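## Task

Pick up the small yellow sponge on the desk and set it down on the counter that stands behind the shelving. The stacked cartons must stay undisturbed. The robot must not topple or finish leaning, or the task fails. The sponge only counts as placed if it rests there without the robot holding it.

## Robot and tools

ROBOT. A Hello Robot Stretch 4 in a physics simulator: an omni-wheel base, a lift on a vertical mast, one telescoping arm reaching forward, a three-joint wrist (yaw, pitch, roll) and a two-finger gripper with bendable steel fingers. It is about 1.6 m tall; the base rim lies within 0.23 m of the base origin. Cameras: head_camera, head_left_camera, head_right_camera, wrist_camera. Loose objects may occasionally get a short push from outside.

FRAMES. Base frame: origin on the floor below the base centre, x forward, y left, z up. hand_pose is reported in this frame as a point between the open fingertips; with all wrist joints at 0 its axes line up with the base frame. The printed value can be slightly off. Odometry frame is the base frame as it was at scene start; base_odometry counts wheel turns only, so slip shows as travel. Heading is positive leftward, -3.142 to 3.142.

execute_actions(actions, cameras). actions is a list holding one action object or none (empty list just returns state and images). One action may hold:
- base: exactly one relative move from where the base last reported itself: translate_m (metres, forward positive, -2 to 2), strafe_m (metres, left positive, -2 to 2, no turning), or rotate_rad (radians, counter-clockwise from above positive, -3.2 to 3.2). These are offsets, not poses.
- joints: a single object of absolute targets by name, any subset: lift_m 0 to 1.2 (tolerance 0.004); arm_m extension 0 to 0.55 (0.004); wrist_yaw_rad -1.134 to 4.276 (0 forward, positive left, 3.14 folded back, arm may obstruct above 3.4); wrist_pitch_rad -1.117 to 4.259 (0 level, 1.57 pointing down; tolerance 0.05); wrist_roll_rad -1.117 to 4.259 (positive is clockwise viewed from behind the gripper); gripper_m -0.038 to 0.141, fingertip gap in metres (negative means the tips press together). Out-of-range joint targets get clipped and reported; any other bad value or unknown key rejects the whole call with no motion.
- pace: "slow", "default", "fast" or "max" (base up to 0.1/0.3/0.4/0.6 m/s and 1/2/3/4 rad/s; with lift above 0.2 the base is further capped, down to 0.3 m/s and 1 rad/s at lift 1.2).
- contact_limits: {"arm_m": 0 to 0.75}, how hard the arm may push before stopping; default 0.5.
Or an action may be {"end_of_arm": "enable_torque"} alone, which re-powers wrist/gripper motors that shut off. All motions in an action start together. A single action lasts at most 15 s. cameras: list of names or "all"; omitted/null means all, [] none. Joints or base omitted from an action may still be driving to an older target.

wait(seconds 0 to 10): commands nothing, returns state and images. zoom_image(camera, region [x0,y0,x1,y1] pixels, at most 504x504): closer look at the latest full image. read_manual(section "licences"): only licence text. finished_scene(scene 1 or 2): ends that scene irreversibly and reports success; the object must already rest in place. Replying without any tool call ends all remaining scenes.

RESULTS. base_status and joint_status: "done"; "off_target" (stopped short, may still push); "contact_stop_at_<key>" (hit something; that part goes slack, a slack lift may sag, slack wheels may roll); "limit_stop_at_<name>" such as own_body (self-collision; move away from body) or tilt (leaning over 6 degrees, lift, arm and wheels go slack until upright); "time_out"; "torque_fault" (a wrist motor overloaded and went limp; send enable_torque). After any stop the part forgets its target. If a result reports a stop, later motion calls in the same reply are skipped. on_its_own lists uncommanded behaviour; "held at" is the held target, not the position. lidar_m: 12 distances in 30 degree sectors, first straight ahead, going counter-clockwise (4th left, 7th back, 10th right); "-" means nothing seen or closer than 0.25 m; sees from about 0.15 m up, misses clear objects and thin legs. wrist_depth_mm: 7x7 grid of median depths, 100 to 2000 mm, "-" invalid; includes robot body. turned_by_wheels vs turned_by_imu differing by over about 0.1 rad means a collision or slip. base_tilt in degrees (forward, right positive), with a fixed bias up to 1.5. motor_effort: percent of max, bracket is the noisy peak; wheel positive turns base right; an at-rest effort outside its range suggests load or pushing, and a load shifts pitch effort.

GRIPPING. Command gripper_m smaller than the object width; smaller squeezes harder and pulls it toward the wrist. Gripper reading or "done" does not prove a hold; a firm squeeze at targets of 0 or more shows in gripper effort. If fingertips snag on a surface, raise the lift. To unfold at scene start, send lift_m 0.4 with wrist_yaw_rad 0.

CAUTIONS. Avoid tipping: do not drive or turn with over 1 kg held and arm_m above 0.2, especially at fast paces; steady pushes with a high gripper or large contact limit also risk tipping. Do not press the gripper into things with base or arm moves (torque faults). Avoid drops, slips, slams, hard hits and strong pushes; leave the cartons untouched.

Each tool is called after "Request:" by a JSON object that holds its "method" and its "body".

## Session

Request:
{"method": "execute_actions", "body": {"actions": []}}

Scene clock: 0.00 s.
base_odometry: x=+0.000 y=+0.000 heading=+0.000 (m, m, rad; odometry frame)
turned_by_wheels: +0.000 (rad since the last result)
turned_by_imu: +0.000 (rad since the last result)
base_tilt: forward=+0.4 right=-1.0 (deg)
lidar_m: 1.61 1.09 1.00 1.11 1.33 2.15 2.23 0.81 0.76 0.79 1.00 1.54
base_status: not commanded
joint_positions: lift_m=+0.170 arm_m=+0.001 wrist_yaw_rad=+3.223 wrist_pitch_rad=+0.017 wrist_roll_rad=-0.017 gripper_m=+0.057
joint_status: not commanded
motor_effort: lift_m=+18 arm_m=+0 wrist_yaw_rad=+0 wrist_pitch_rad=-4 wrist_roll_rad=+2 gripper_m=-2 wheel_0=+0 wheel_1=+0 wheel_2=+0 (%)
hand_pose: x=-0.1229 y=+0.0638 z=+0.3436 quat_wxyz=(-0.041, -0.008, -0.009, +0.999) (m; base frame)
wrist_depth_mm: - - 129 - - 1983 1708 / - - 129 - - 1921 1808 / - 108 131 - - - 1808 / 139 134 166 - - - 1808 / 203 1708 - - 1921 1863 1808 / 198 1042 192 1118 946 1098 1060 / 196 750 842 - 809 759 788
pictures: head_camera, head_left_camera, head_right_camera, wrist_camera
Images, in order (width x height): head_camera 420x560, head_left_camera 420x672, head_right_camera 420x672, wrist_camera 616x392.

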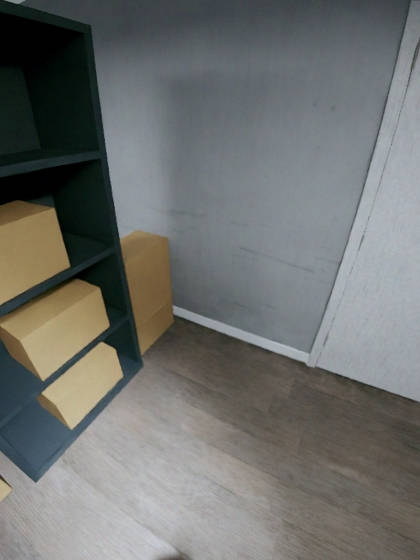

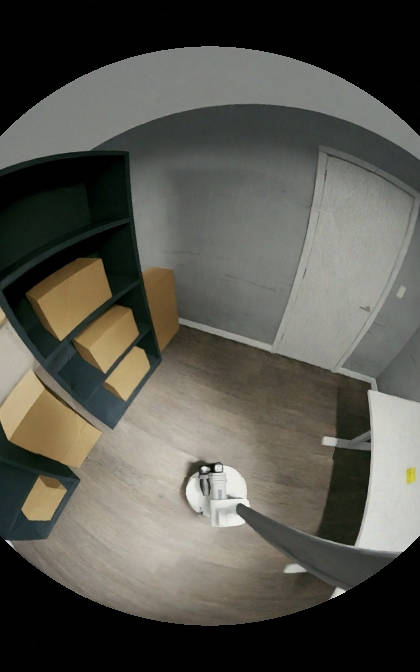

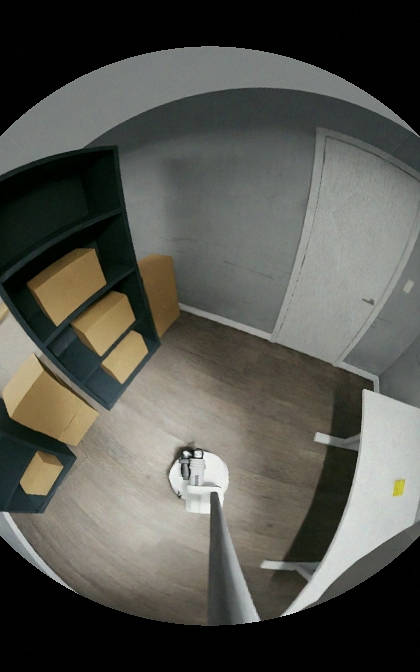

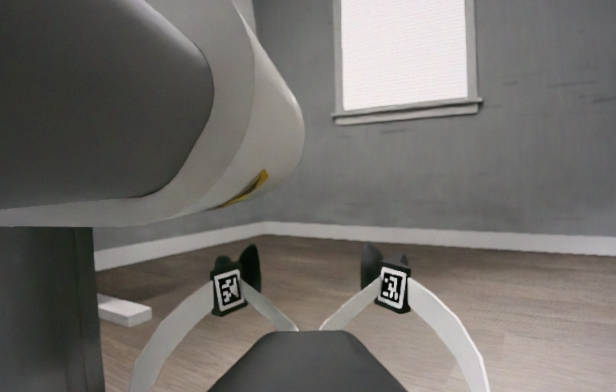

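Request:
{"method": "execute_actions", "body": {"actions": [{"base":{"rotate_rad":-1.95},"joints":{"lift_m":0.8,"wrist_yaw_rad":0,"gripper_m":0.13,"wrist_pitch_rad":0.5},"pace":"fast"}]}}

Scene clock: 4.80 s.
base_odometry: x=+0.000 y=+0.000 heading=-1.950 (m, m, rad; odometry frame)
turned_by_wheels: -1.950 (rad since the last result)
turned_by_imu: -1.919 (rad since the last result)
base_tilt: forward=+0.3 right=-1.0 (deg)
lidar_m: 0.75 0.82 1.60 1.54 1.41 1.03 1.00 1.15 1.50 2.15 2.18 0.79
base_status: done
joint_positions: lift_m=+0.800 arm_m=+0.001 wrist_yaw_rad=+0.001 wrist_pitch_rad=+0.502 wrist_roll_rad=-0.017 gripper_m=+0.130
joint_status: all done
motor_effort: lift_m=+22(25) arm_m=+0(0) wrist_yaw_rad=-1(9) wrist_pitch_rad=-4(4) wrist_roll_rad=+1(2) gripper_m=+0(3) wheel_0=+1(10) wheel_1=+1(9) wheel_2=+1(6) (%)
hand_pose: x=+0.4246 y=-0.0873 z=+0.8391 quat_wxyz=(+0.969, -0.008, +0.248, +0.002) (m; base frame)
wrist_depth_mm: 1255 1229 1229 1205 1205 1182 1138 / 1281 1205 1138 1060 1078 1078 1229 / 778 759 741 723 715 699 699 / 1060 1576 1537 1537 1537 991 1464 / 1576 1430 1576 1537 1537 1366 1537 / 1255 1229 1182 1281 1182 1182 1255 / 1098 1078 1118 - 1098 1060 1078
pictures: head_camera, head_left_camera, head_right_camera, wrist_camera
Images, in order (width x height): head_camera 420x560, head_left_camera 420x672, head_right_camera 420x672, wrist_camera 616x392.

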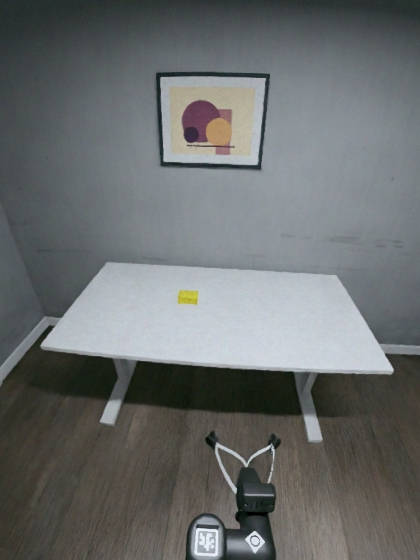

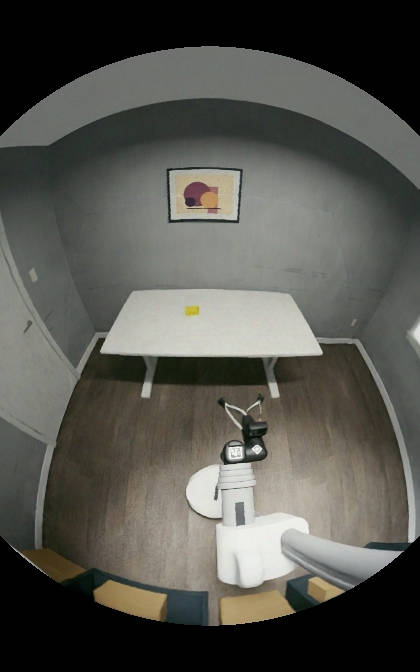

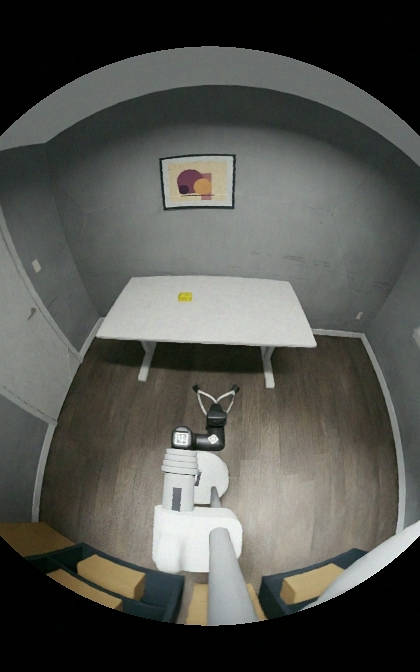

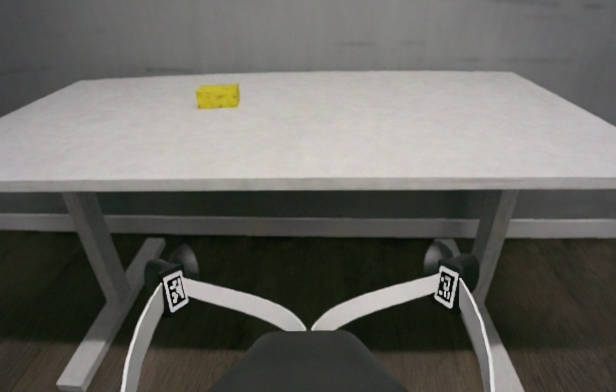

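Request:
{"method": "execute_actions", "body": {"actions": [{"base":{"strafe_m":0.19},"joints":{"arm_m":0.3,"gripper_m":0.141},"pace":"fast"}], "cameras": []}}

Request:
{"method": "execute_actions", "body": {"actions": [{"base":{"translate_m":0.22},"pace":"fast"}], "cameras": ["head_camera","wrist_camera"]}}

Scene clock: 11.37 s.
base_odometry: x=+0.177 y=-0.070 heading=-1.950 (m, m, rad; odometry frame)
turned_by_wheels: +0.000 (rad since the last result)
turned_by_imu: -0.002 (rad since the last result)
base_tilt: forward=+0.2 right=-1.0 (deg)
lidar_m: 0.78 0.81 1.41 1.36 1.46 1.05 0.99 1.14 1.50 2.33 1.12 0.78
base_status: done
joint_positions: lift_m=+0.800 arm_m=+0.299 wrist_yaw_rad=+0.000 wrist_pitch_rad=+0.502 wrist_roll_rad=-0.017 gripper_m=+0.141
joint_status: all done
motor_effort: lift_m=+21(22) arm_m=+8(8) wrist_yaw_rad=-1(1) wrist_pitch_rad=-4(4) wrist_roll_rad=+2(2) gripper_m=-1(1) wheel_0=+2(9) wheel_1=-2(10) wheel_2=+1(2) (%)
hand_pose: x=+0.7224 y=-0.0874 z=+0.8392 quat_wxyz=(+0.969, -0.008, +0.248, +0.002) (m; base frame)
wrist_depth_mm: 991 976 960 946 931 917 917 / 1060 1025 1025 991 991 960 960 / 750 750 723 654 707 707 691 / 554 544 539 539 530 525 521 / 439 436 433 427 427 415 413 / 362 351 343 345 342 338 343 / 1098 1060 1118 - 1098 1078 1008
pictures: none
No camera images: the call's "cameras" was empty. Leave "cameras" out to get every camera's image.

Scene clock: 13.23 s.
base_odometry: x=+0.095 y=-0.275 heading=-1.949 (m, m, rad; odometry frame)
turned_by_wheels: +0.000 (rad since the last result)
turned_by_imu: +0.000 (rad since the last result)
base_tilt: forward=+0.3 right=-1.0 (deg)
lidar_m: 0.52 0.57 1.39 1.34 1.45 1.24 1.23 1.38 1.82 2.35 0.80 0.59
base_status: done
joint_positions: lift_m=+0.800 arm_m=+0.299 wrist_yaw_rad=+0.000 wrist_pitch_rad=+0.502 wrist_roll_rad=-0.017 gripper_m=+0.141
joint_status: not commanded
motor_effort: lift_m=+21(21) arm_m=+7(8) wrist_yaw_rad=-1(0) wrist_pitch_rad=-3(3) wrist_roll_rad=+2(2) gripper_m=+0(1) wheel_0=+0(5) wheel_1=+1(7) wheel_2=+2(10) (%)
hand_pose: x=+0.7225 y=-0.0874 z=+0.8392 quat_wxyz=(+0.969, -0.008, +0.248, +0.002) (m; base frame)
wrist_depth_mm: 778 768 768 750 759 732 723 / 831 831 809 798 788 778 768 / 759 741 723 723 707 699 699 / 554 544 517 484 525 525 517 / 436 433 433 427 424 415 415 / 359 345 336 345 332 327 343 / 307 304 315 - 304 297 300
pictures: head_camera, wrist_camera
Images, in order (width x height): head_camera 420x560, wrist_camera 616x392.

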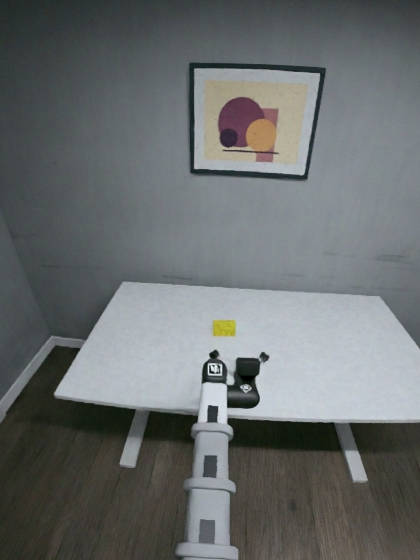

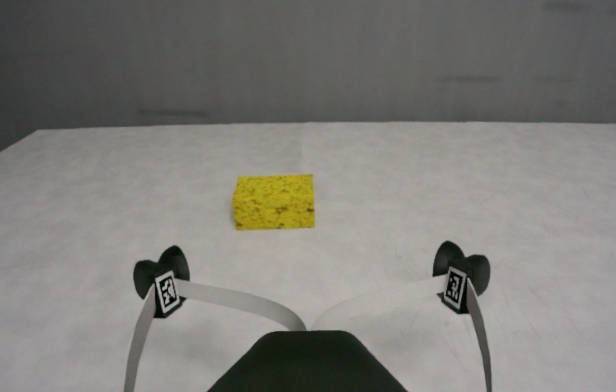

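Request:
{"method": "execute_actions", "body": {"actions": [{"base":{"strafe_m":0.045},"joints":{"arm_m":0.42,"lift_m":0.73},"pace":"fast"}], "cameras": ["head_camera","wrist_camera"]}}

Scene clock: 17.93 s.
base_odometry: x=+0.137 y=-0.291 heading=-1.949 (m, m, rad; odometry frame)
turned_by_wheels: +0.000 (rad since the last result)
turned_by_imu: -0.002 (rad since the last result)
base_tilt: forward=+0.4 right=-1.0 (deg)
lidar_m: 0.57 0.57 1.34 1.30 1.39 1.25 1.20 1.36 1.81 2.38 0.76 0.58
base_status: done
joint_positions: lift_m=+0.730 arm_m=+0.419 wrist_yaw_rad=+0.000 wrist_pitch_rad=+0.502 wrist_roll_rad=-0.017 gripper_m=+0.141
joint_status: all done
motor_effort: lift_m=+15(19) arm_m=+8(8) wrist_yaw_rad=-1(1) wrist_pitch_rad=-5(4) wrist_roll_rad=+2(2) gripper_m=+0(1) wheel_0=+0(10) wheel_1=-1(10) wheel_2=+0(1) (%)
hand_pose: x=+0.8424 y=-0.0874 z=+0.7697 quat_wxyz=(+0.969, -0.008, +0.248, +0.002) (m; base frame)
wrist_depth_mm: 668 661 647 640 634 634 615 / 715 707 699 699 676 668 661 / 569 554 539 535 525 521 521 / 413 413 402 314 397 392 384 / 325 324 322 320 317 312 310 / 266 258 249 257 247 244 257 / 231 228 235 - 228 222 221
pictures: head_camera, wrist_camera
Images, in order (width x height): head_camera 420x560, wrist_camera 616x392.

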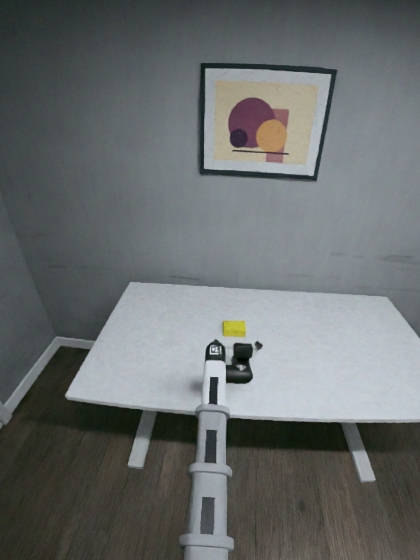

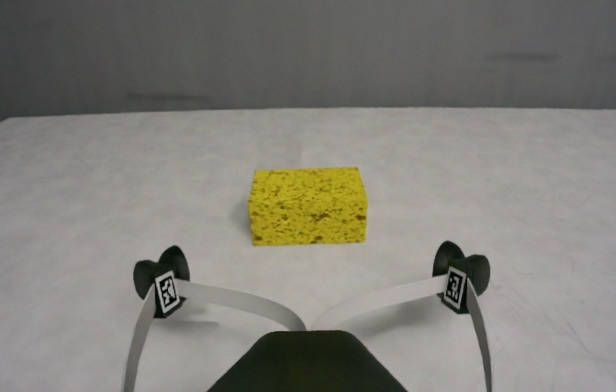

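Request:
{"method": "execute_actions", "body": {"actions": [{"joints":{"arm_m":0.53,"lift_m":0.708}}], "cameras": ["wrist_camera"]}}

Request:
{"method": "execute_actions", "body": {"actions": [{"joints":{"gripper_m":0.05}}], "cameras": ["wrist_camera"]}}

Request:
{"method": "execute_actions", "body": {"actions": [{"joints":{"lift_m":0.76}}], "cameras": ["wrist_camera"]}}

Scene clock: 24.80 s.
base_odometry: x=+0.137 y=-0.291 heading=-1.949 (m, m, rad; odometry frame)
turned_by_wheels: +0.000 (rad since the last result)
turned_by_imu: -0.002 (rad since the last result)
base_tilt: forward=+0.5 right=-1.0 (deg)
lidar_m: 0.54 0.59 1.36 1.30 1.41 1.27 1.22 1.38 1.83 2.38 0.82 0.59
base_status: not commanded
joint_positions: lift_m=+0.708 arm_m=+0.529 wrist_yaw_rad=+0.000 wrist_pitch_rad=+0.502 wrist_roll_rad=-0.017 gripper_m=+0.141
joint_status: all done
motor_effort: lift_m=+15(15) arm_m=+8(8) wrist_yaw_rad=+0(1) wrist_pitch_rad=-5(4) wrist_roll_rad=+2(1) gripper_m=-1(0) wheel_0=+1(0) wheel_1=-1(1) wheel_2=+0(0) (%)
hand_pose: x=+0.9524 y=-0.0874 z=+0.7477 quat_wxyz=(+0.969, -0.008, +0.248, +0.002) (m; base frame)
wrist_depth_mm: 564 554 554 539 530 530 525 / 597 597 591 585 580 569 559 / 508 500 488 477 469 462 466 / 370 368 359 357 353 351 347 / 290 289 227 216 262 278 276 / 238 230 216 204 220 218 229 / 205 202 209 - 202 198 200
pictures: wrist_camera
Images, in order (width x height): wrist_camera 616x392.

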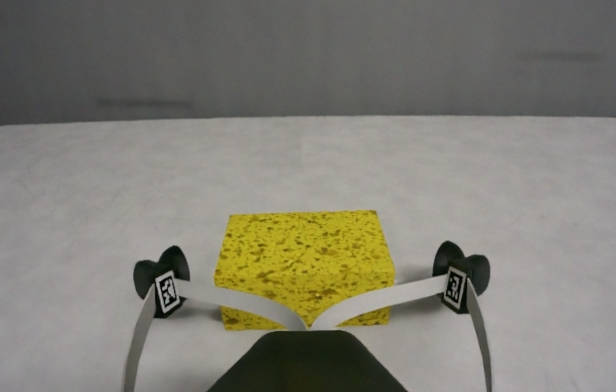

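Scene clock: 26.73 s.
base_odometry: x=+0.137 y=-0.291 heading=-1.949 (m, m, rad; odometry frame)
turned_by_wheels: +0.000 (rad since the last result)
turned_by_imu: -0.001 (rad since the last result)
base_tilt: forward=+0.3 right=-1.0 (deg)
lidar_m: 0.55 0.57 1.35 1.29 1.38 1.25 1.21 1.38 1.83 2.38 0.79 0.57
base_status: not commanded
joint_positions: lift_m=+0.708 arm_m=+0.529 wrist_yaw_rad=+0.000 wrist_pitch_rad=+0.502 wrist_roll_rad=-0.017 gripper_m=+0.051
joint_status: all done
motor_effort: lift_m=+15(15) arm_m=+8(8) wrist_yaw_rad=+0(0) wrist_pitch_rad=-4(4) wrist_roll_rad=+1(2) gripper_m=-25(20) wheel_0=+1(1) wheel_1=-1(1) wheel_2=+0(0) (%)
hand_pose: x=+0.9524 y=-0.0874 z=+0.7477 quat_wxyz=(+0.969, -0.008, +0.248, +0.002) (m; base frame)
wrist_depth_mm: 559 554 554 549 535 530 525 / 603 597 597 585 574 564 559 / 508 496 484 477 469 466 459 / 368 366 359 357 353 349 345 / 290 290 214 206 206 279 276 / 239 224 190 197 193 215 229 / 205 203 206 - 200 198 201
pictures: wrist_camera
Images, in order (width x height): wrist_camera 616x392.

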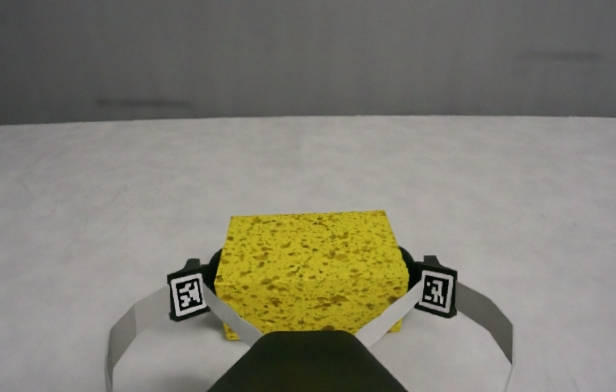

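Scene clock: 27.87 s.
base_odometry: x=+0.137 y=-0.291 heading=-1.949 (m, m, rad; odometry frame)
turned_by_wheels: +0.000 (rad since the last result)
turned_by_imu: +0.000 (rad since the last result)
base_tilt: forward=+0.4 right=-0.9 (deg)
lidar_m: 0.53 0.59 1.35 1.28 1.42 1.25 1.21 1.35 1.83 2.39 0.79 0.57
base_status: not commanded
joint_positions: lift_m=+0.760 arm_m=+0.529 wrist_yaw_rad=+0.000 wrist_pitch_rad=+0.502 wrist_roll_rad=-0.017 gripper_m=+0.051
joint_status: all done
motor_effort: lift_m=+22(22) arm_m=+8(8) wrist_yaw_rad=+0(0) wrist_pitch_rad=-4(5) wrist_roll_rad=+2(2) gripper_m=-21(22) wheel_0=+1(1) wheel_1=-1(1) wheel_2=+0(0) (%)
hand_pose: x=+0.9524 y=-0.0874 z=+0.7991 quat_wxyz=(+0.969, -0.008, +0.248, +0.002) (m; base frame)
wrist_depth_mm: 554 554 549 544 535 525 521 / 603 603 580 585 580 569 564 / 654 634 621 603 603 597 585 / 473 469 459 459 452 445 442 / 375 370 216 206 205 357 351 / 307 285 191 196 193 276 293 / 263 259 264 - 255 253 253
pictures: wrist_camera
Images, in order (width x height): wrist_camera 616x392.

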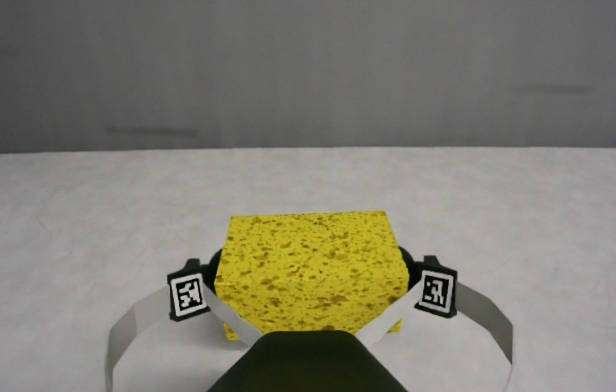

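Request:
{"method": "execute_actions", "body": {"actions": [{"base":{"rotate_rad":-1.65},"joints":{"arm_m":0}}], "cameras": ["head_right_camera"]}}

Request:
{"method": "execute_actions", "body": {"actions": [{"base":{"translate_m":1.5},"pace":"fast"}], "cameras": ["head_right_camera"]}}

Request:
{"method": "execute_actions", "body": {"actions": [{"base":{"rotate_rad":-1.59}}], "cameras": ["head_right_camera","head_camera"]}}

Scene clock: 34.93 s.
base_odometry: x=+0.137 y=-0.291 heading=+2.684 (m, m, rad; odometry frame)
turned_by_wheels: -1.650 (rad since the last result)
turned_by_imu: -1.625 (rad since the last result)
base_tilt: forward=+0.3 right=-1.1 (deg)
lidar_m: 2.40 0.87 0.61 0.55 0.56 0.78 1.30 1.38 1.28 1.21 1.35 1.67
base_status: done
joint_positions: lift_m=+0.760 arm_m=+0.002 wrist_yaw_rad=+0.000 wrist_pitch_rad=+0.502 wrist_roll_rad=-0.017 gripper_m=+0.051
joint_status: all done
motor_effort: lift_m=+22(22) arm_m=-8(9) wrist_yaw_rad=+1(1) wrist_pitch_rad=-5(5) wrist_roll_rad=+2(2) gripper_m=-21(21) wheel_0=+1(6) wheel_1=+2(7) wheel_2=+2(6) (%)
hand_pose: x=+0.4259 y=-0.0875 z=+0.7991 quat_wxyz=(+0.969, -0.008, +0.249, +0.002) (m; base frame)
wrist_depth_mm: 1863 1921 1921 1921 - - - / - - - - - - - / - - - - - - 1618 / 1863 1863 1808 1863 1808 1808 1618 / 1499 1464 216 206 206 1464 1397 / 1229 1160 191 196 193 1098 1182 / 1060 1060 1060 - 1025 1025 1042
pictures: head_right_camera
Images, in order (width x height): head_right_camera 420x672.

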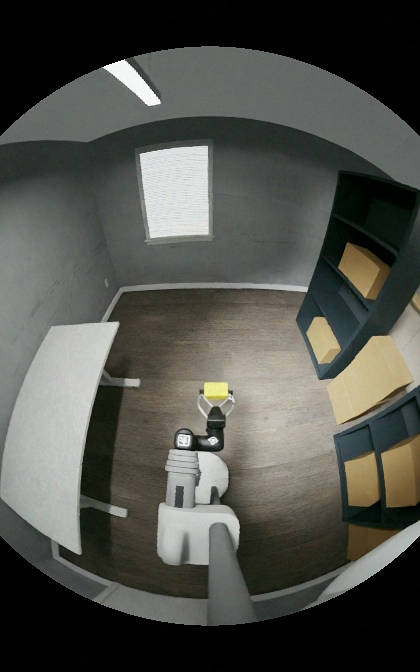

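Scene clock: 40.07 s.
base_odometry: x=-1.209 y=+0.371 heading=+2.684 (m, m, rad; odometry frame)
turned_by_wheels: +0.000 (rad since the last result)
turned_by_imu: +0.002 (rad since the last result)
base_tilt: forward=+0.4 right=-1.0 (deg)
lidar_m: 0.86 0.90 1.24 1.42 0.83 0.91 2.82 1.74 1.23 1.15 1.39 0.98
base_status: done
joint_positions: lift_m=+0.760 arm_m=+0.002 wrist_yaw_rad=+0.000 wrist_pitch_rad=+0.502 wrist_roll_rad=-0.017 gripper_m=+0.051
joint_status: not commanded
motor_effort: lift_m=+21(22) arm_m=-8(8) wrist_yaw_rad=+1(1) wrist_pitch_rad=-4(5) wrist_roll_rad=+2(2) gripper_m=-21(23) wheel_0=+0(7) wheel_1=-2(8) wheel_2=+2(15) (%)
hand_pose: x=+0.4259 y=-0.0875 z=+0.7991 quat_wxyz=(+0.969, -0.008, +0.249, +0.002) (m; base frame)
wrist_depth_mm: 597 603 597 609 627 621 627 / 621 627 640 668 668 668 676 / 699 715 699 723 715 723 732 / 759 778 778 768 788 798 798 / 831 831 216 206 206 878 891 / 946 891 191 196 194 917 976 / 991 1008 1025 - 1025 1008 1025
pictures: head_right_camera
Images, in order (width x height): head_right_camera 420x672.

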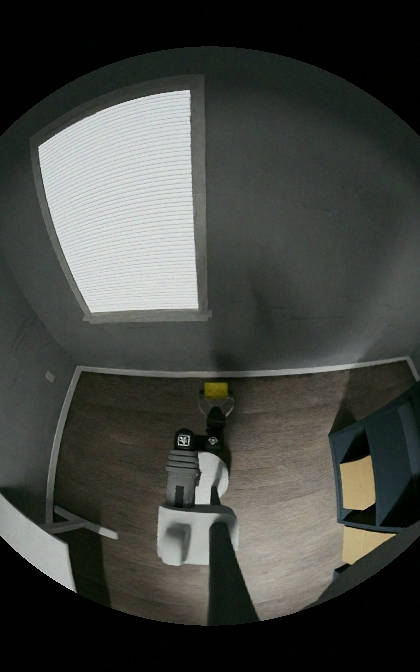

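Scene clock: 42.13 s.
base_odometry: x=-1.209 y=+0.371 heading=+1.094 (m, m, rad; odometry frame)
turned_by_wheels: -1.590 (rad since the last result)
turned_by_imu: -1.564 (rad since the last result)
base_tilt: forward=+0.3 right=-0.9 (deg)
lidar_m: 1.13 1.40 0.95 0.87 0.91 1.20 1.43 0.85 0.89 1.97 1.77 1.26
base_status: done
joint_positions: lift_m=+0.760 arm_m=+0.002 wrist_yaw_rad=+0.000 wrist_pitch_rad=+0.502 wrist_roll_rad=-0.017 gripper_m=+0.051
joint_status: not commanded
motor_effort: lift_m=+21(22) arm_m=-8(8) wrist_yaw_rad=+0(1) wrist_pitch_rad=-5(5) wrist_roll_rad=+1(2) gripper_m=-21(26) wheel_0=+1(7) wheel_1=+0(8) wheel_2=+2(9) (%)
hand_pose: x=+0.4259 y=-0.0875 z=+0.7991 quat_wxyz=(+0.969, -0.008, +0.249, +0.002) (m; base frame)
wrist_depth_mm: 1464 - 1205 1255 1281 991 - / 1537 - 1281 1336 1366 1025 1025 / 1499 - 1042 1098 1078 1078 1118 / 1464 1863 1397 1255 1160 1205 1229 / 1397 1499 216 206 206 1281 1308 / 1229 1160 191 196 193 1138 1160 / 1078 1042 1060 - 1078 1025 1025
pictures: head_camera, head_right_camera
Images, in order (width x height): head_camera 420x560, head_right_camera 420x672.

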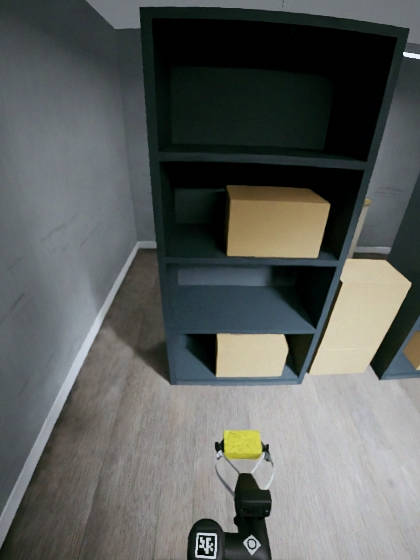

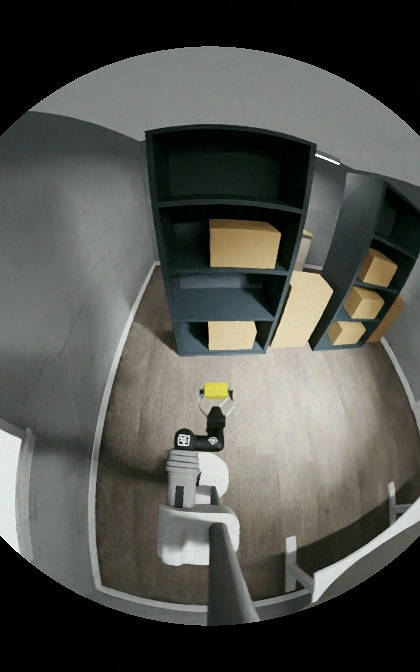

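Request:
{"method": "execute_actions", "body": {"actions": [{"base":{"strafe_m":0.55},"pace":"fast"}], "cameras": ["head_camera"]}}

Request:
{"method": "execute_actions", "body": {"actions": [{"base":{"translate_m":0.75},"pace":"fast"}], "cameras": ["head_right_camera","head_camera"]}}

Scene clock: 48.87 s.
base_odometry: x=-1.698 y=+0.623 heading=+1.094 (m, m, rad; odometry frame)
turned_by_wheels: +0.000 (rad since the last result)
turned_by_imu: -0.003 (rad since the last result)
base_tilt: forward=+0.4 right=-1.0 (deg)
lidar_m: 1.20 0.57 0.39 0.30 0.31 0.46 1.18 1.50 1.31 2.16 1.83 1.20
base_status: done
joint_positions: lift_m=+0.760 arm_m=+0.002 wrist_yaw_rad=+0.000 wrist_pitch_rad=+0.502 wrist_roll_rad=-0.017 gripper_m=+0.051
joint_status: not commanded
motor_effort: lift_m=+22(22) arm_m=-8(8) wrist_yaw_rad=+1(1) wrist_pitch_rad=-5(5) wrist_roll_rad=+2(2) gripper_m=-22(23) wheel_0=+2(15) wheel_1=-2(10) wheel_2=+1(1) (%)
hand_pose: x=+0.4259 y=-0.0875 z=+0.7991 quat_wxyz=(+0.969, -0.008, +0.249, +0.002) (m; base frame)
wrist_depth_mm: 723 1098 - - 1160 1255 1255 / 723 1078 - - 1205 1336 1308 / 715 1078 - - 1078 1078 1060 / 683 1060 1756 1863 1499 1182 1138 / 707 1025 216 206 206 1229 1205 / 683 820 191 196 193 1098 1205 / 676 960 1060 - 1042 1025 991
pictures: head_camera
Images, in order (width x height): head_camera 420x560.

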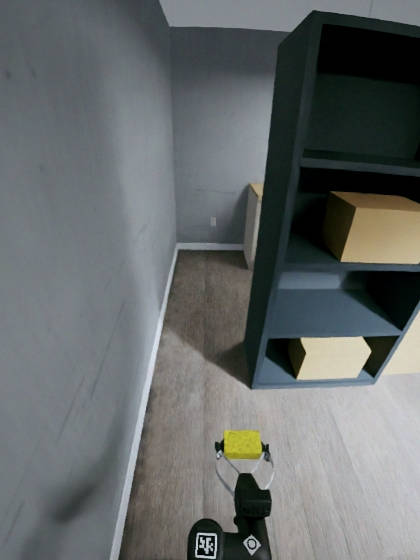

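Scene clock: 52.13 s.
base_odometry: x=-1.354 y=+1.290 heading=+1.095 (m, m, rad; odometry frame)
turned_by_wheels: +0.000 (rad since the last result)
turned_by_imu: +0.001 (rad since the last result)
base_tilt: forward=+0.3 right=-1.1 (deg)
lidar_m: 2.02 0.67 0.44 0.40 0.40 0.57 1.25 1.81 1.94 1.92 0.55 0.45
base_status: done
joint_positions: lift_m=+0.760 arm_m=+0.002 wrist_yaw_rad=+0.000 wrist_pitch_rad=+0.502 wrist_roll_rad=-0.017 gripper_m=+0.051
joint_status: not commanded
motor_effort: lift_m=+22(22) arm_m=-8(8) wrist_yaw_rad=+1(0) wrist_pitch_rad=-6(5) wrist_roll_rad=+2(2) gripper_m=-23(22) wheel_0=+0(7) wheel_1=+1(6) wheel_2=+1(12) (%)
hand_pose: x=+0.4259 y=-0.0875 z=+0.7991 quat_wxyz=(+0.969, -0.008, +0.249, +0.002) (m; base frame)
wrist_depth_mm: 778 1182 - - 1576 329 246 / 778 1182 - - 1618 340 250 / 788 1160 - - 1808 343 254 / 750 1160 1808 1921 603 349 257 / 750 1118 216 206 206 353 259 / 741 891 191 196 193 293 262 / 723 1025 1060 - 591 359 260
pictures: head_camera, head_right_camera
Images, in order (width x height): head_camera 420x560, head_right_camera 420x672.

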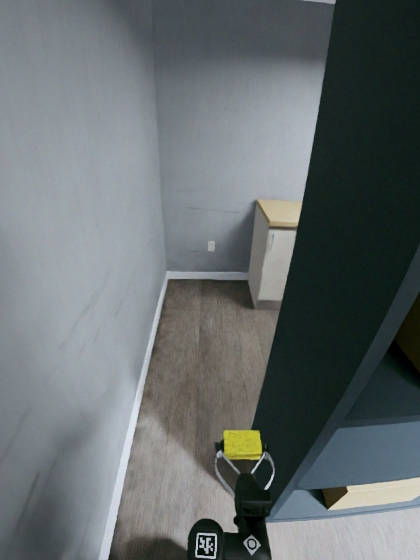

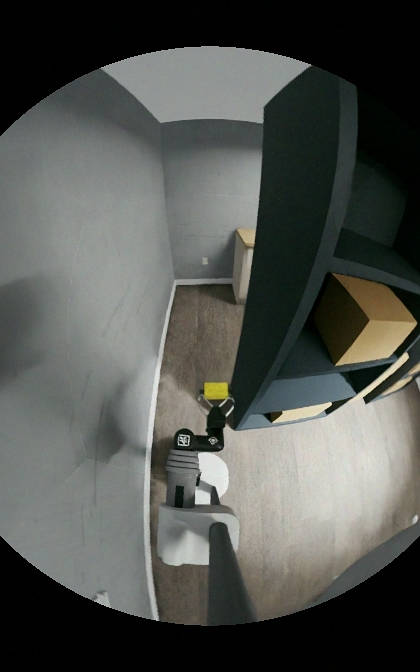

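Drifting right about 0.04/m; shift left.

Request:
{"method": "execute_actions", "body": {"actions": [{"base":{"strafe_m":0.09}}], "cameras": []}}

Request:
{"method": "execute_actions", "body": {"actions": [{"base":{"translate_m":1.15},"joints":{"lift_m":1.0}}], "cameras": []}}

Request:
{"method": "execute_actions", "body": {"actions": [{"base":{"rotate_rad":-0.5}}]}}

Scene clock: 58.60 s.
base_odometry: x=-1.434 y=+1.331 heading=+1.095 (m, m, rad; odometry frame)
turned_by_wheels: +0.000 (rad since the last result)
turned_by_imu: -0.002 (rad since the last result)
base_tilt: forward=+0.3 right=-1.0 (deg)
lidar_m: 1.64 0.50 0.31 0.30 0.30 0.44 0.98 1.83 1.93 1.95 0.57 0.54
base_status: done
joint_positions: lift_m=+0.760 arm_m=+0.002 wrist_yaw_rad=+0.000 wrist_pitch_rad=+0.502 wrist_roll_rad=-0.017 gripper_m=+0.051
joint_status: not commanded
motor_effort: lift_m=+21(22) arm_m=-8(8) wrist_yaw_rad=+0(1) wrist_pitch_rad=-5(5) wrist_roll_rad=+2(1) gripper_m=-23(23) wheel_0=-1(7) wheel_1=+0(8) wheel_2=+0(1) (%)
hand_pose: x=+0.4259 y=-0.0875 z=+0.7991 quat_wxyz=(+0.969, -0.008, +0.249, +0.002) (m; base frame)
wrist_depth_mm: 647 991 - - 1618 496 357 / 654 991 - - 1756 508 364 / 647 976 - - 1921 508 370 / 627 976 1756 1808 1863 521 375 / 634 931 216 205 206 525 379 / 621 750 191 196 193 436 384 / 609 891 1060 - 878 535 379
pictures: none
No camera images: the call's "cameras" was empty. Leave "cameras" out to get every camera's image.

Scene clock: 63.93 s.
base_odometry: x=-0.907 y=+2.353 heading=+1.095 (m, m, rad; odometry frame)
turned_by_wheels: +0.000 (rad since the last result)
turned_by_imu: +0.001 (rad since the last result)
base_tilt: forward=+0.4 right=-1.0 (deg)
lidar_m: 1.34 0.59 0.42 0.37 0.39 0.54 1.29 0.47 0.43 1.05 1.15 0.90
base_status: done
joint_positions: lift_m=+1.000 arm_m=+0.002 wrist_yaw_rad=+0.000 wrist_pitch_rad=+0.502 wrist_roll_rad=-0.017 gripper_m=+0.051
joint_status: all done
motor_effort: lift_m=+21(24) arm_m=-8(8) wrist_yaw_rad=+1(1) wrist_pitch_rad=-6(5) wrist_roll_rad=+2(2) gripper_m=-24(23) wheel_0=+1(5) wheel_1=+1(5) wheel_2=+2(11) (%)
hand_pose: x=+0.4259 y=-0.0875 z=+1.0391 quat_wxyz=(+0.969, -0.008, +0.249, +0.002) (m; base frame)
wrist_depth_mm: 759 976 1025 1025 1042 1042 1042 / 741 1060 1078 1118 1118 1098 1098 / 750 1138 1182 1182 1182 820 723 / 715 1098 1281 1281 1281 768 654 / 723 1060 216 205 206 788 732 / 715 854 190 196 193 778 820 / 699 1025 1308 - 1229 931 931
pictures: none
No camera images: the call's "cameras" was empty. Leave "cameras" out to get every camera's image.

Scene clock: 65.33 s.
base_odometry: x=-0.907 y=+2.353 heading=+0.595 (m, m, rad; odometry frame)
turned_by_wheels: -0.500 (rad since the last result)
turned_by_imu: -0.492 (rad since the last result)
base_tilt: forward=+0.3 right=-1.0 (deg)
lidar_m: 0.93 1.35 0.59 0.41 0.38 0.40 0.54 1.40 0.45 0.45 1.12 1.15
base_status: done
joint_positions: lift_m=+1.000 arm_m=+0.002 wrist_yaw_rad=+0.000 wrist_pitch_rad=+0.502 wrist_roll_rad=-0.017 gripper_m=+0.051
joint_status: not commanded
motor_effort: lift_m=+21(22) arm_m=-8(8) wrist_yaw_rad=+1(1) wrist_pitch_rad=-5(5) wrist_roll_rad=+2(1) gripper_m=-23(22) wheel_0=+1(5) wheel_1=+1(7) wheel_2=+3(8) (%)
hand_pose: x=+0.4259 y=-0.0875 z=+1.0391 quat_wxyz=(+0.969, -0.008, +0.249, +0.002) (m; base frame)
wrist_depth_mm: 931 1025 1160 1308 1499 1708 - / 976 1060 1138 1138 1138 1118 1255 / 1042 1138 1060 798 891 1118 1397 / 1098 1205 1229 831 1008 1255 1756 / 1160 1281 216 206 205 1430 1756 / 1255 1336 191 196 193 1336 1499 / 1308 1336 1308 - 1281 1281 1255
pictures: head_camera, head_left_camera, head_right_camera, wrist_camera
Images, in order (width x height): head_camera 420x560, head_left_camera 420x672, head_right_camera 420x672, wrist_camera 616x392.

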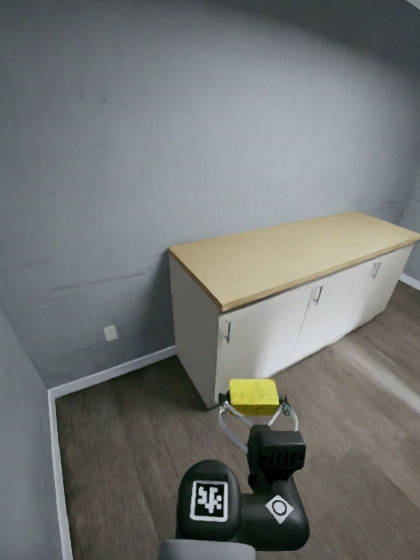

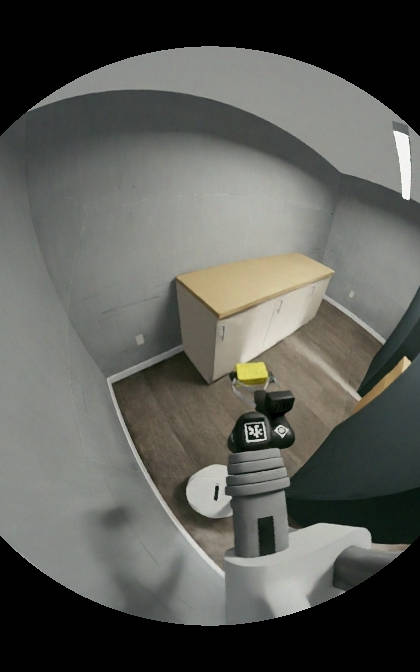

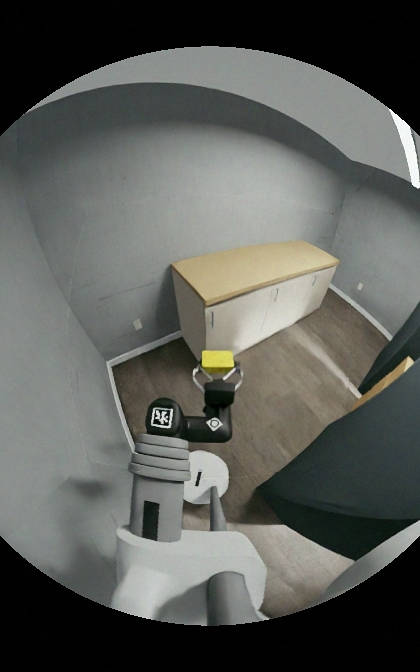

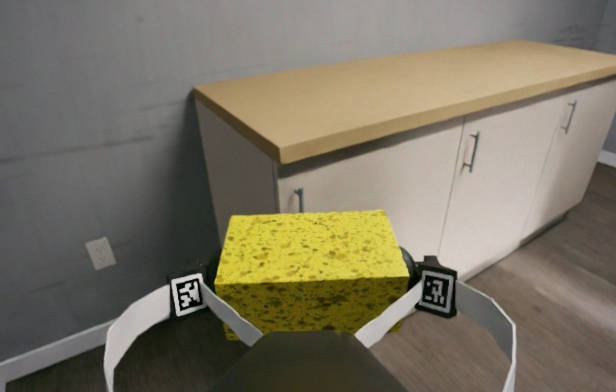

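Request:
{"method": "execute_actions", "body": {"actions": [{"base":{"translate_m":0.45},"joints":{"arm_m":0.4,"lift_m":0.94},"pace":"fast"}], "cameras": ["head_camera","wrist_camera"]}}

Scene clock: 71.17 s.
base_odometry: x=-0.534 y=+2.606 heading=+0.595 (m, m, rad; odometry frame)
turned_by_wheels: +0.000 (rad since the last result)
turned_by_imu: -0.001 (rad since the last result)
base_tilt: forward=+0.3 right=-1.0 (deg)
lidar_m: 0.43 0.96 0.95 0.67 0.62 0.65 0.88 0.69 0.70 0.97 1.75 0.59
base_status: done
joint_positions: lift_m=+0.940 arm_m=+0.399 wrist_yaw_rad=+0.000 wrist_pitch_rad=+0.502 wrist_roll_rad=-0.017 gripper_m=+0.051
joint_status: all done
motor_effort: lift_m=+16(19) arm_m=+7(9) wrist_yaw_rad=-1(1) wrist_pitch_rad=-4(6) wrist_roll_rad=+2(1) gripper_m=-21(25) wheel_0=+0(6) wheel_1=+1(6) wheel_2=+1(9) (%)
hand_pose: x=+0.8225 y=-0.0874 z=+0.9796 quat_wxyz=(+0.969, -0.008, +0.248, +0.002) (m; base frame)
wrist_depth_mm: 377 418 462 525 615 732 878 / 397 436 500 569 654 759 866 / 421 466 525 580 580 569 569 / 433 449 449 442 433 427 424 / 357 353 215 205 206 343 338 / 294 273 191 197 193 264 281 / 251 250 254 - 246 243 243
pictures: head_camera, wrist_camera
Images, in order (width x height): head_camera 420x560, wrist_camera 616x392.

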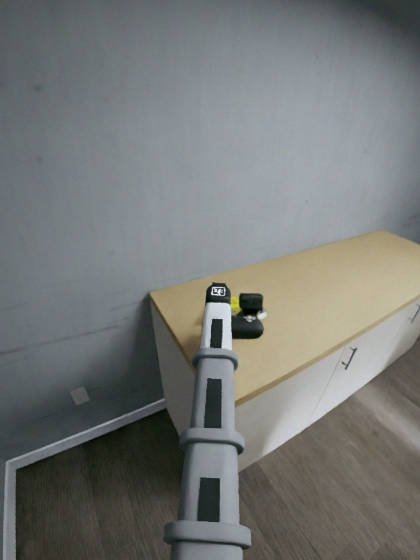

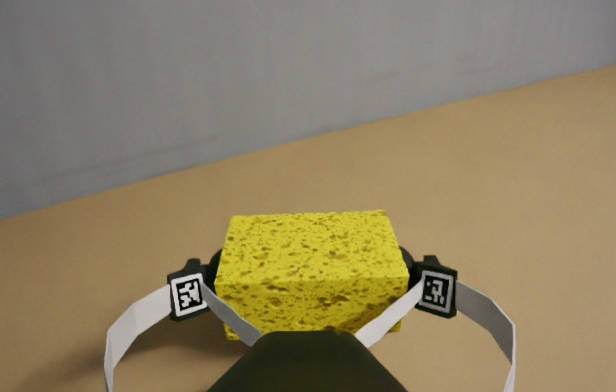

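Request:
{"method": "execute_actions", "body": {"actions": [{"joints":{"lift_m":0.898}}], "cameras": []}}

Request:
{"method": "execute_actions", "body": {"actions": [{"joints":{"gripper_m":0.13}}], "cameras": []}}

Request:
{"method": "execute_actions", "body": {"actions": [{"joints":{"arm_m":0.28,"lift_m":0.92},"pace":"fast"}], "cameras": ["wrist_camera"]}}

Request:
{"method": "finished_scene", "body": {"scene": 1}}

Scene clock: 77.27 s.
base_odometry: x=-0.534 y=+2.606 heading=+0.595 (m, m, rad; odometry frame)
turned_by_wheels: +0.000 (rad since the last result)
turned_by_imu: -0.002 (rad since the last result)
base_tilt: forward=+0.3 right=-1.0 (deg)
lidar_m: 0.47 0.93 0.95 0.68 0.61 0.65 0.89 0.69 0.69 0.94 1.75 0.56
base_status: not commanded
joint_positions: lift_m=+0.898 arm_m=+0.399 wrist_yaw_rad=+0.000 wrist_pitch_rad=+0.502 wrist_roll_rad=-0.017 gripper_m=+0.051
joint_status: all done
motor_effort: lift_m=+15(16) arm_m=+7(7) wrist_yaw_rad=-1(0) wrist_pitch_rad=-4(4) wrist_roll_rad=+1(2) gripper_m=-21(21) wheel_0=+0(0) wheel_1=+1(1) wheel_2=+1(1) (%)
hand_pose: x=+0.8225 y=-0.0874 z=+0.9377 quat_wxyz=(+0.969, -0.008, +0.248, +0.002) (m; base frame)
wrist_depth_mm: 377 415 473 525 609 723 866 / 397 439 492 569 640 707 707 / 418 455 488 477 469 469 459 / 368 368 362 359 355 351 345 / 290 289 216 206 205 278 276 / 238 224 191 195 193 215 228 / 206 203 206 - 200 198 200
pictures: none
No camera images: the call's "cameras" was empty. Leave "cameras" out to get every camera's image.

Scene clock: 79.00 s.
base_odometry: x=-0.534 y=+2.606 heading=+0.595 (m, m, rad; odometry frame)
turned_by_wheels: +0.000 (rad since the last result)
turned_by_imu: -0.001 (rad since the last result)
base_tilt: forward=+0.4 right=-1.0 (deg)
lidar_m: 0.46 0.91 0.94 0.68 0.62 0.62 0.87 0.70 0.71 0.98 1.75 0.56
base_status: not commanded
joint_positions: lift_m=+0.898 arm_m=+0.399 wrist_yaw_rad=+0.000 wrist_pitch_rad=+0.502 wrist_roll_rad=-0.017 gripper_m=+0.130
joint_status: all done
motor_effort: lift_m=+15(15) arm_m=+8(8) wrist_yaw_rad=+0(0) wrist_pitch_rad=-5(5) wrist_roll_rad=+2(2) gripper_m=+0(24) wheel_0=+0(0) wheel_1=+1(1) wheel_2=+1(1) (%)
hand_pose: x=+0.8225 y=-0.0874 z=+0.9377 quat_wxyz=(+0.969, -0.008, +0.248, +0.002) (m; base frame)
wrist_depth_mm: 375 413 469 521 615 732 866 / 394 439 500 569 640 707 715 / 418 459 484 480 473 469 469 / 370 368 364 357 351 349 347 / 291 290 236 216 234 279 276 / 239 231 217 207 219 224 230 / 206 204 210 - 204 200 201
pictures: none
No camera images: the call's "cameras" was empty. Leave "cameras" out to get every camera's image.

Scene clock: 80.17 s.
base_odometry: x=-0.534 y=+2.606 heading=+0.595 (m, m, rad; odometry frame)
turned_by_wheels: +0.000 (rad since the last result)
turned_by_imu: +0.000 (rad since the last result)
base_tilt: forward=+0.4 right=-1.0 (deg)
lidar_m: 0.47 0.95 0.95 0.65 0.61 0.64 0.88 0.69 0.71 0.95 1.75 0.58
base_status: not commanded
joint_positions: lift_m=+0.920 arm_m=+0.281 wrist_yaw_rad=+0.000 wrist_pitch_rad=+0.502 wrist_roll_rad=-0.017 gripper_m=+0.130
joint_status: all done
motor_effort: lift_m=+22(22) arm_m=-8(9) wrist_yaw_rad=+1(1) wrist_pitch_rad=-5(5) wrist_roll_rad=+2(1) gripper_m=+1(0) wheel_0=+0(0) wheel_1=+1(1) wheel_2=+1(1) (%)
hand_pose: x=+0.7051 y=-0.0874 z=+0.9591 quat_wxyz=(+0.969, -0.008, +0.248, +0.002) (m; base frame)
wrist_depth_mm: 455 500 564 634 732 866 1042 / 477 530 603 668 741 788 798 / 500 535 544 535 530 517 521 / 442 410 404 324 392 389 387 / 340 325 322 319 317 312 310 / 266 257 251 264 253 249 256 / 229 227 235 - 227 222 222
pictures: wrist_camera
Images, in order (width x height): wrist_camera 616x392.

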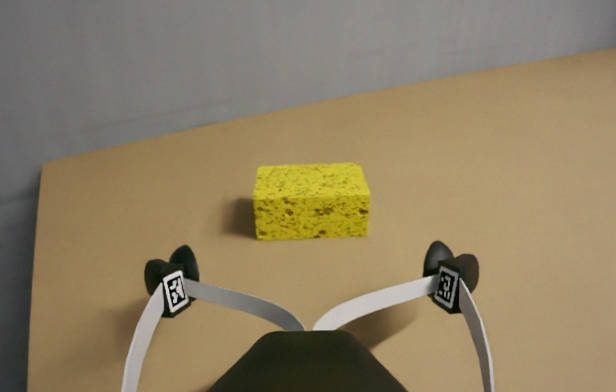

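The scene is finished: the task was done.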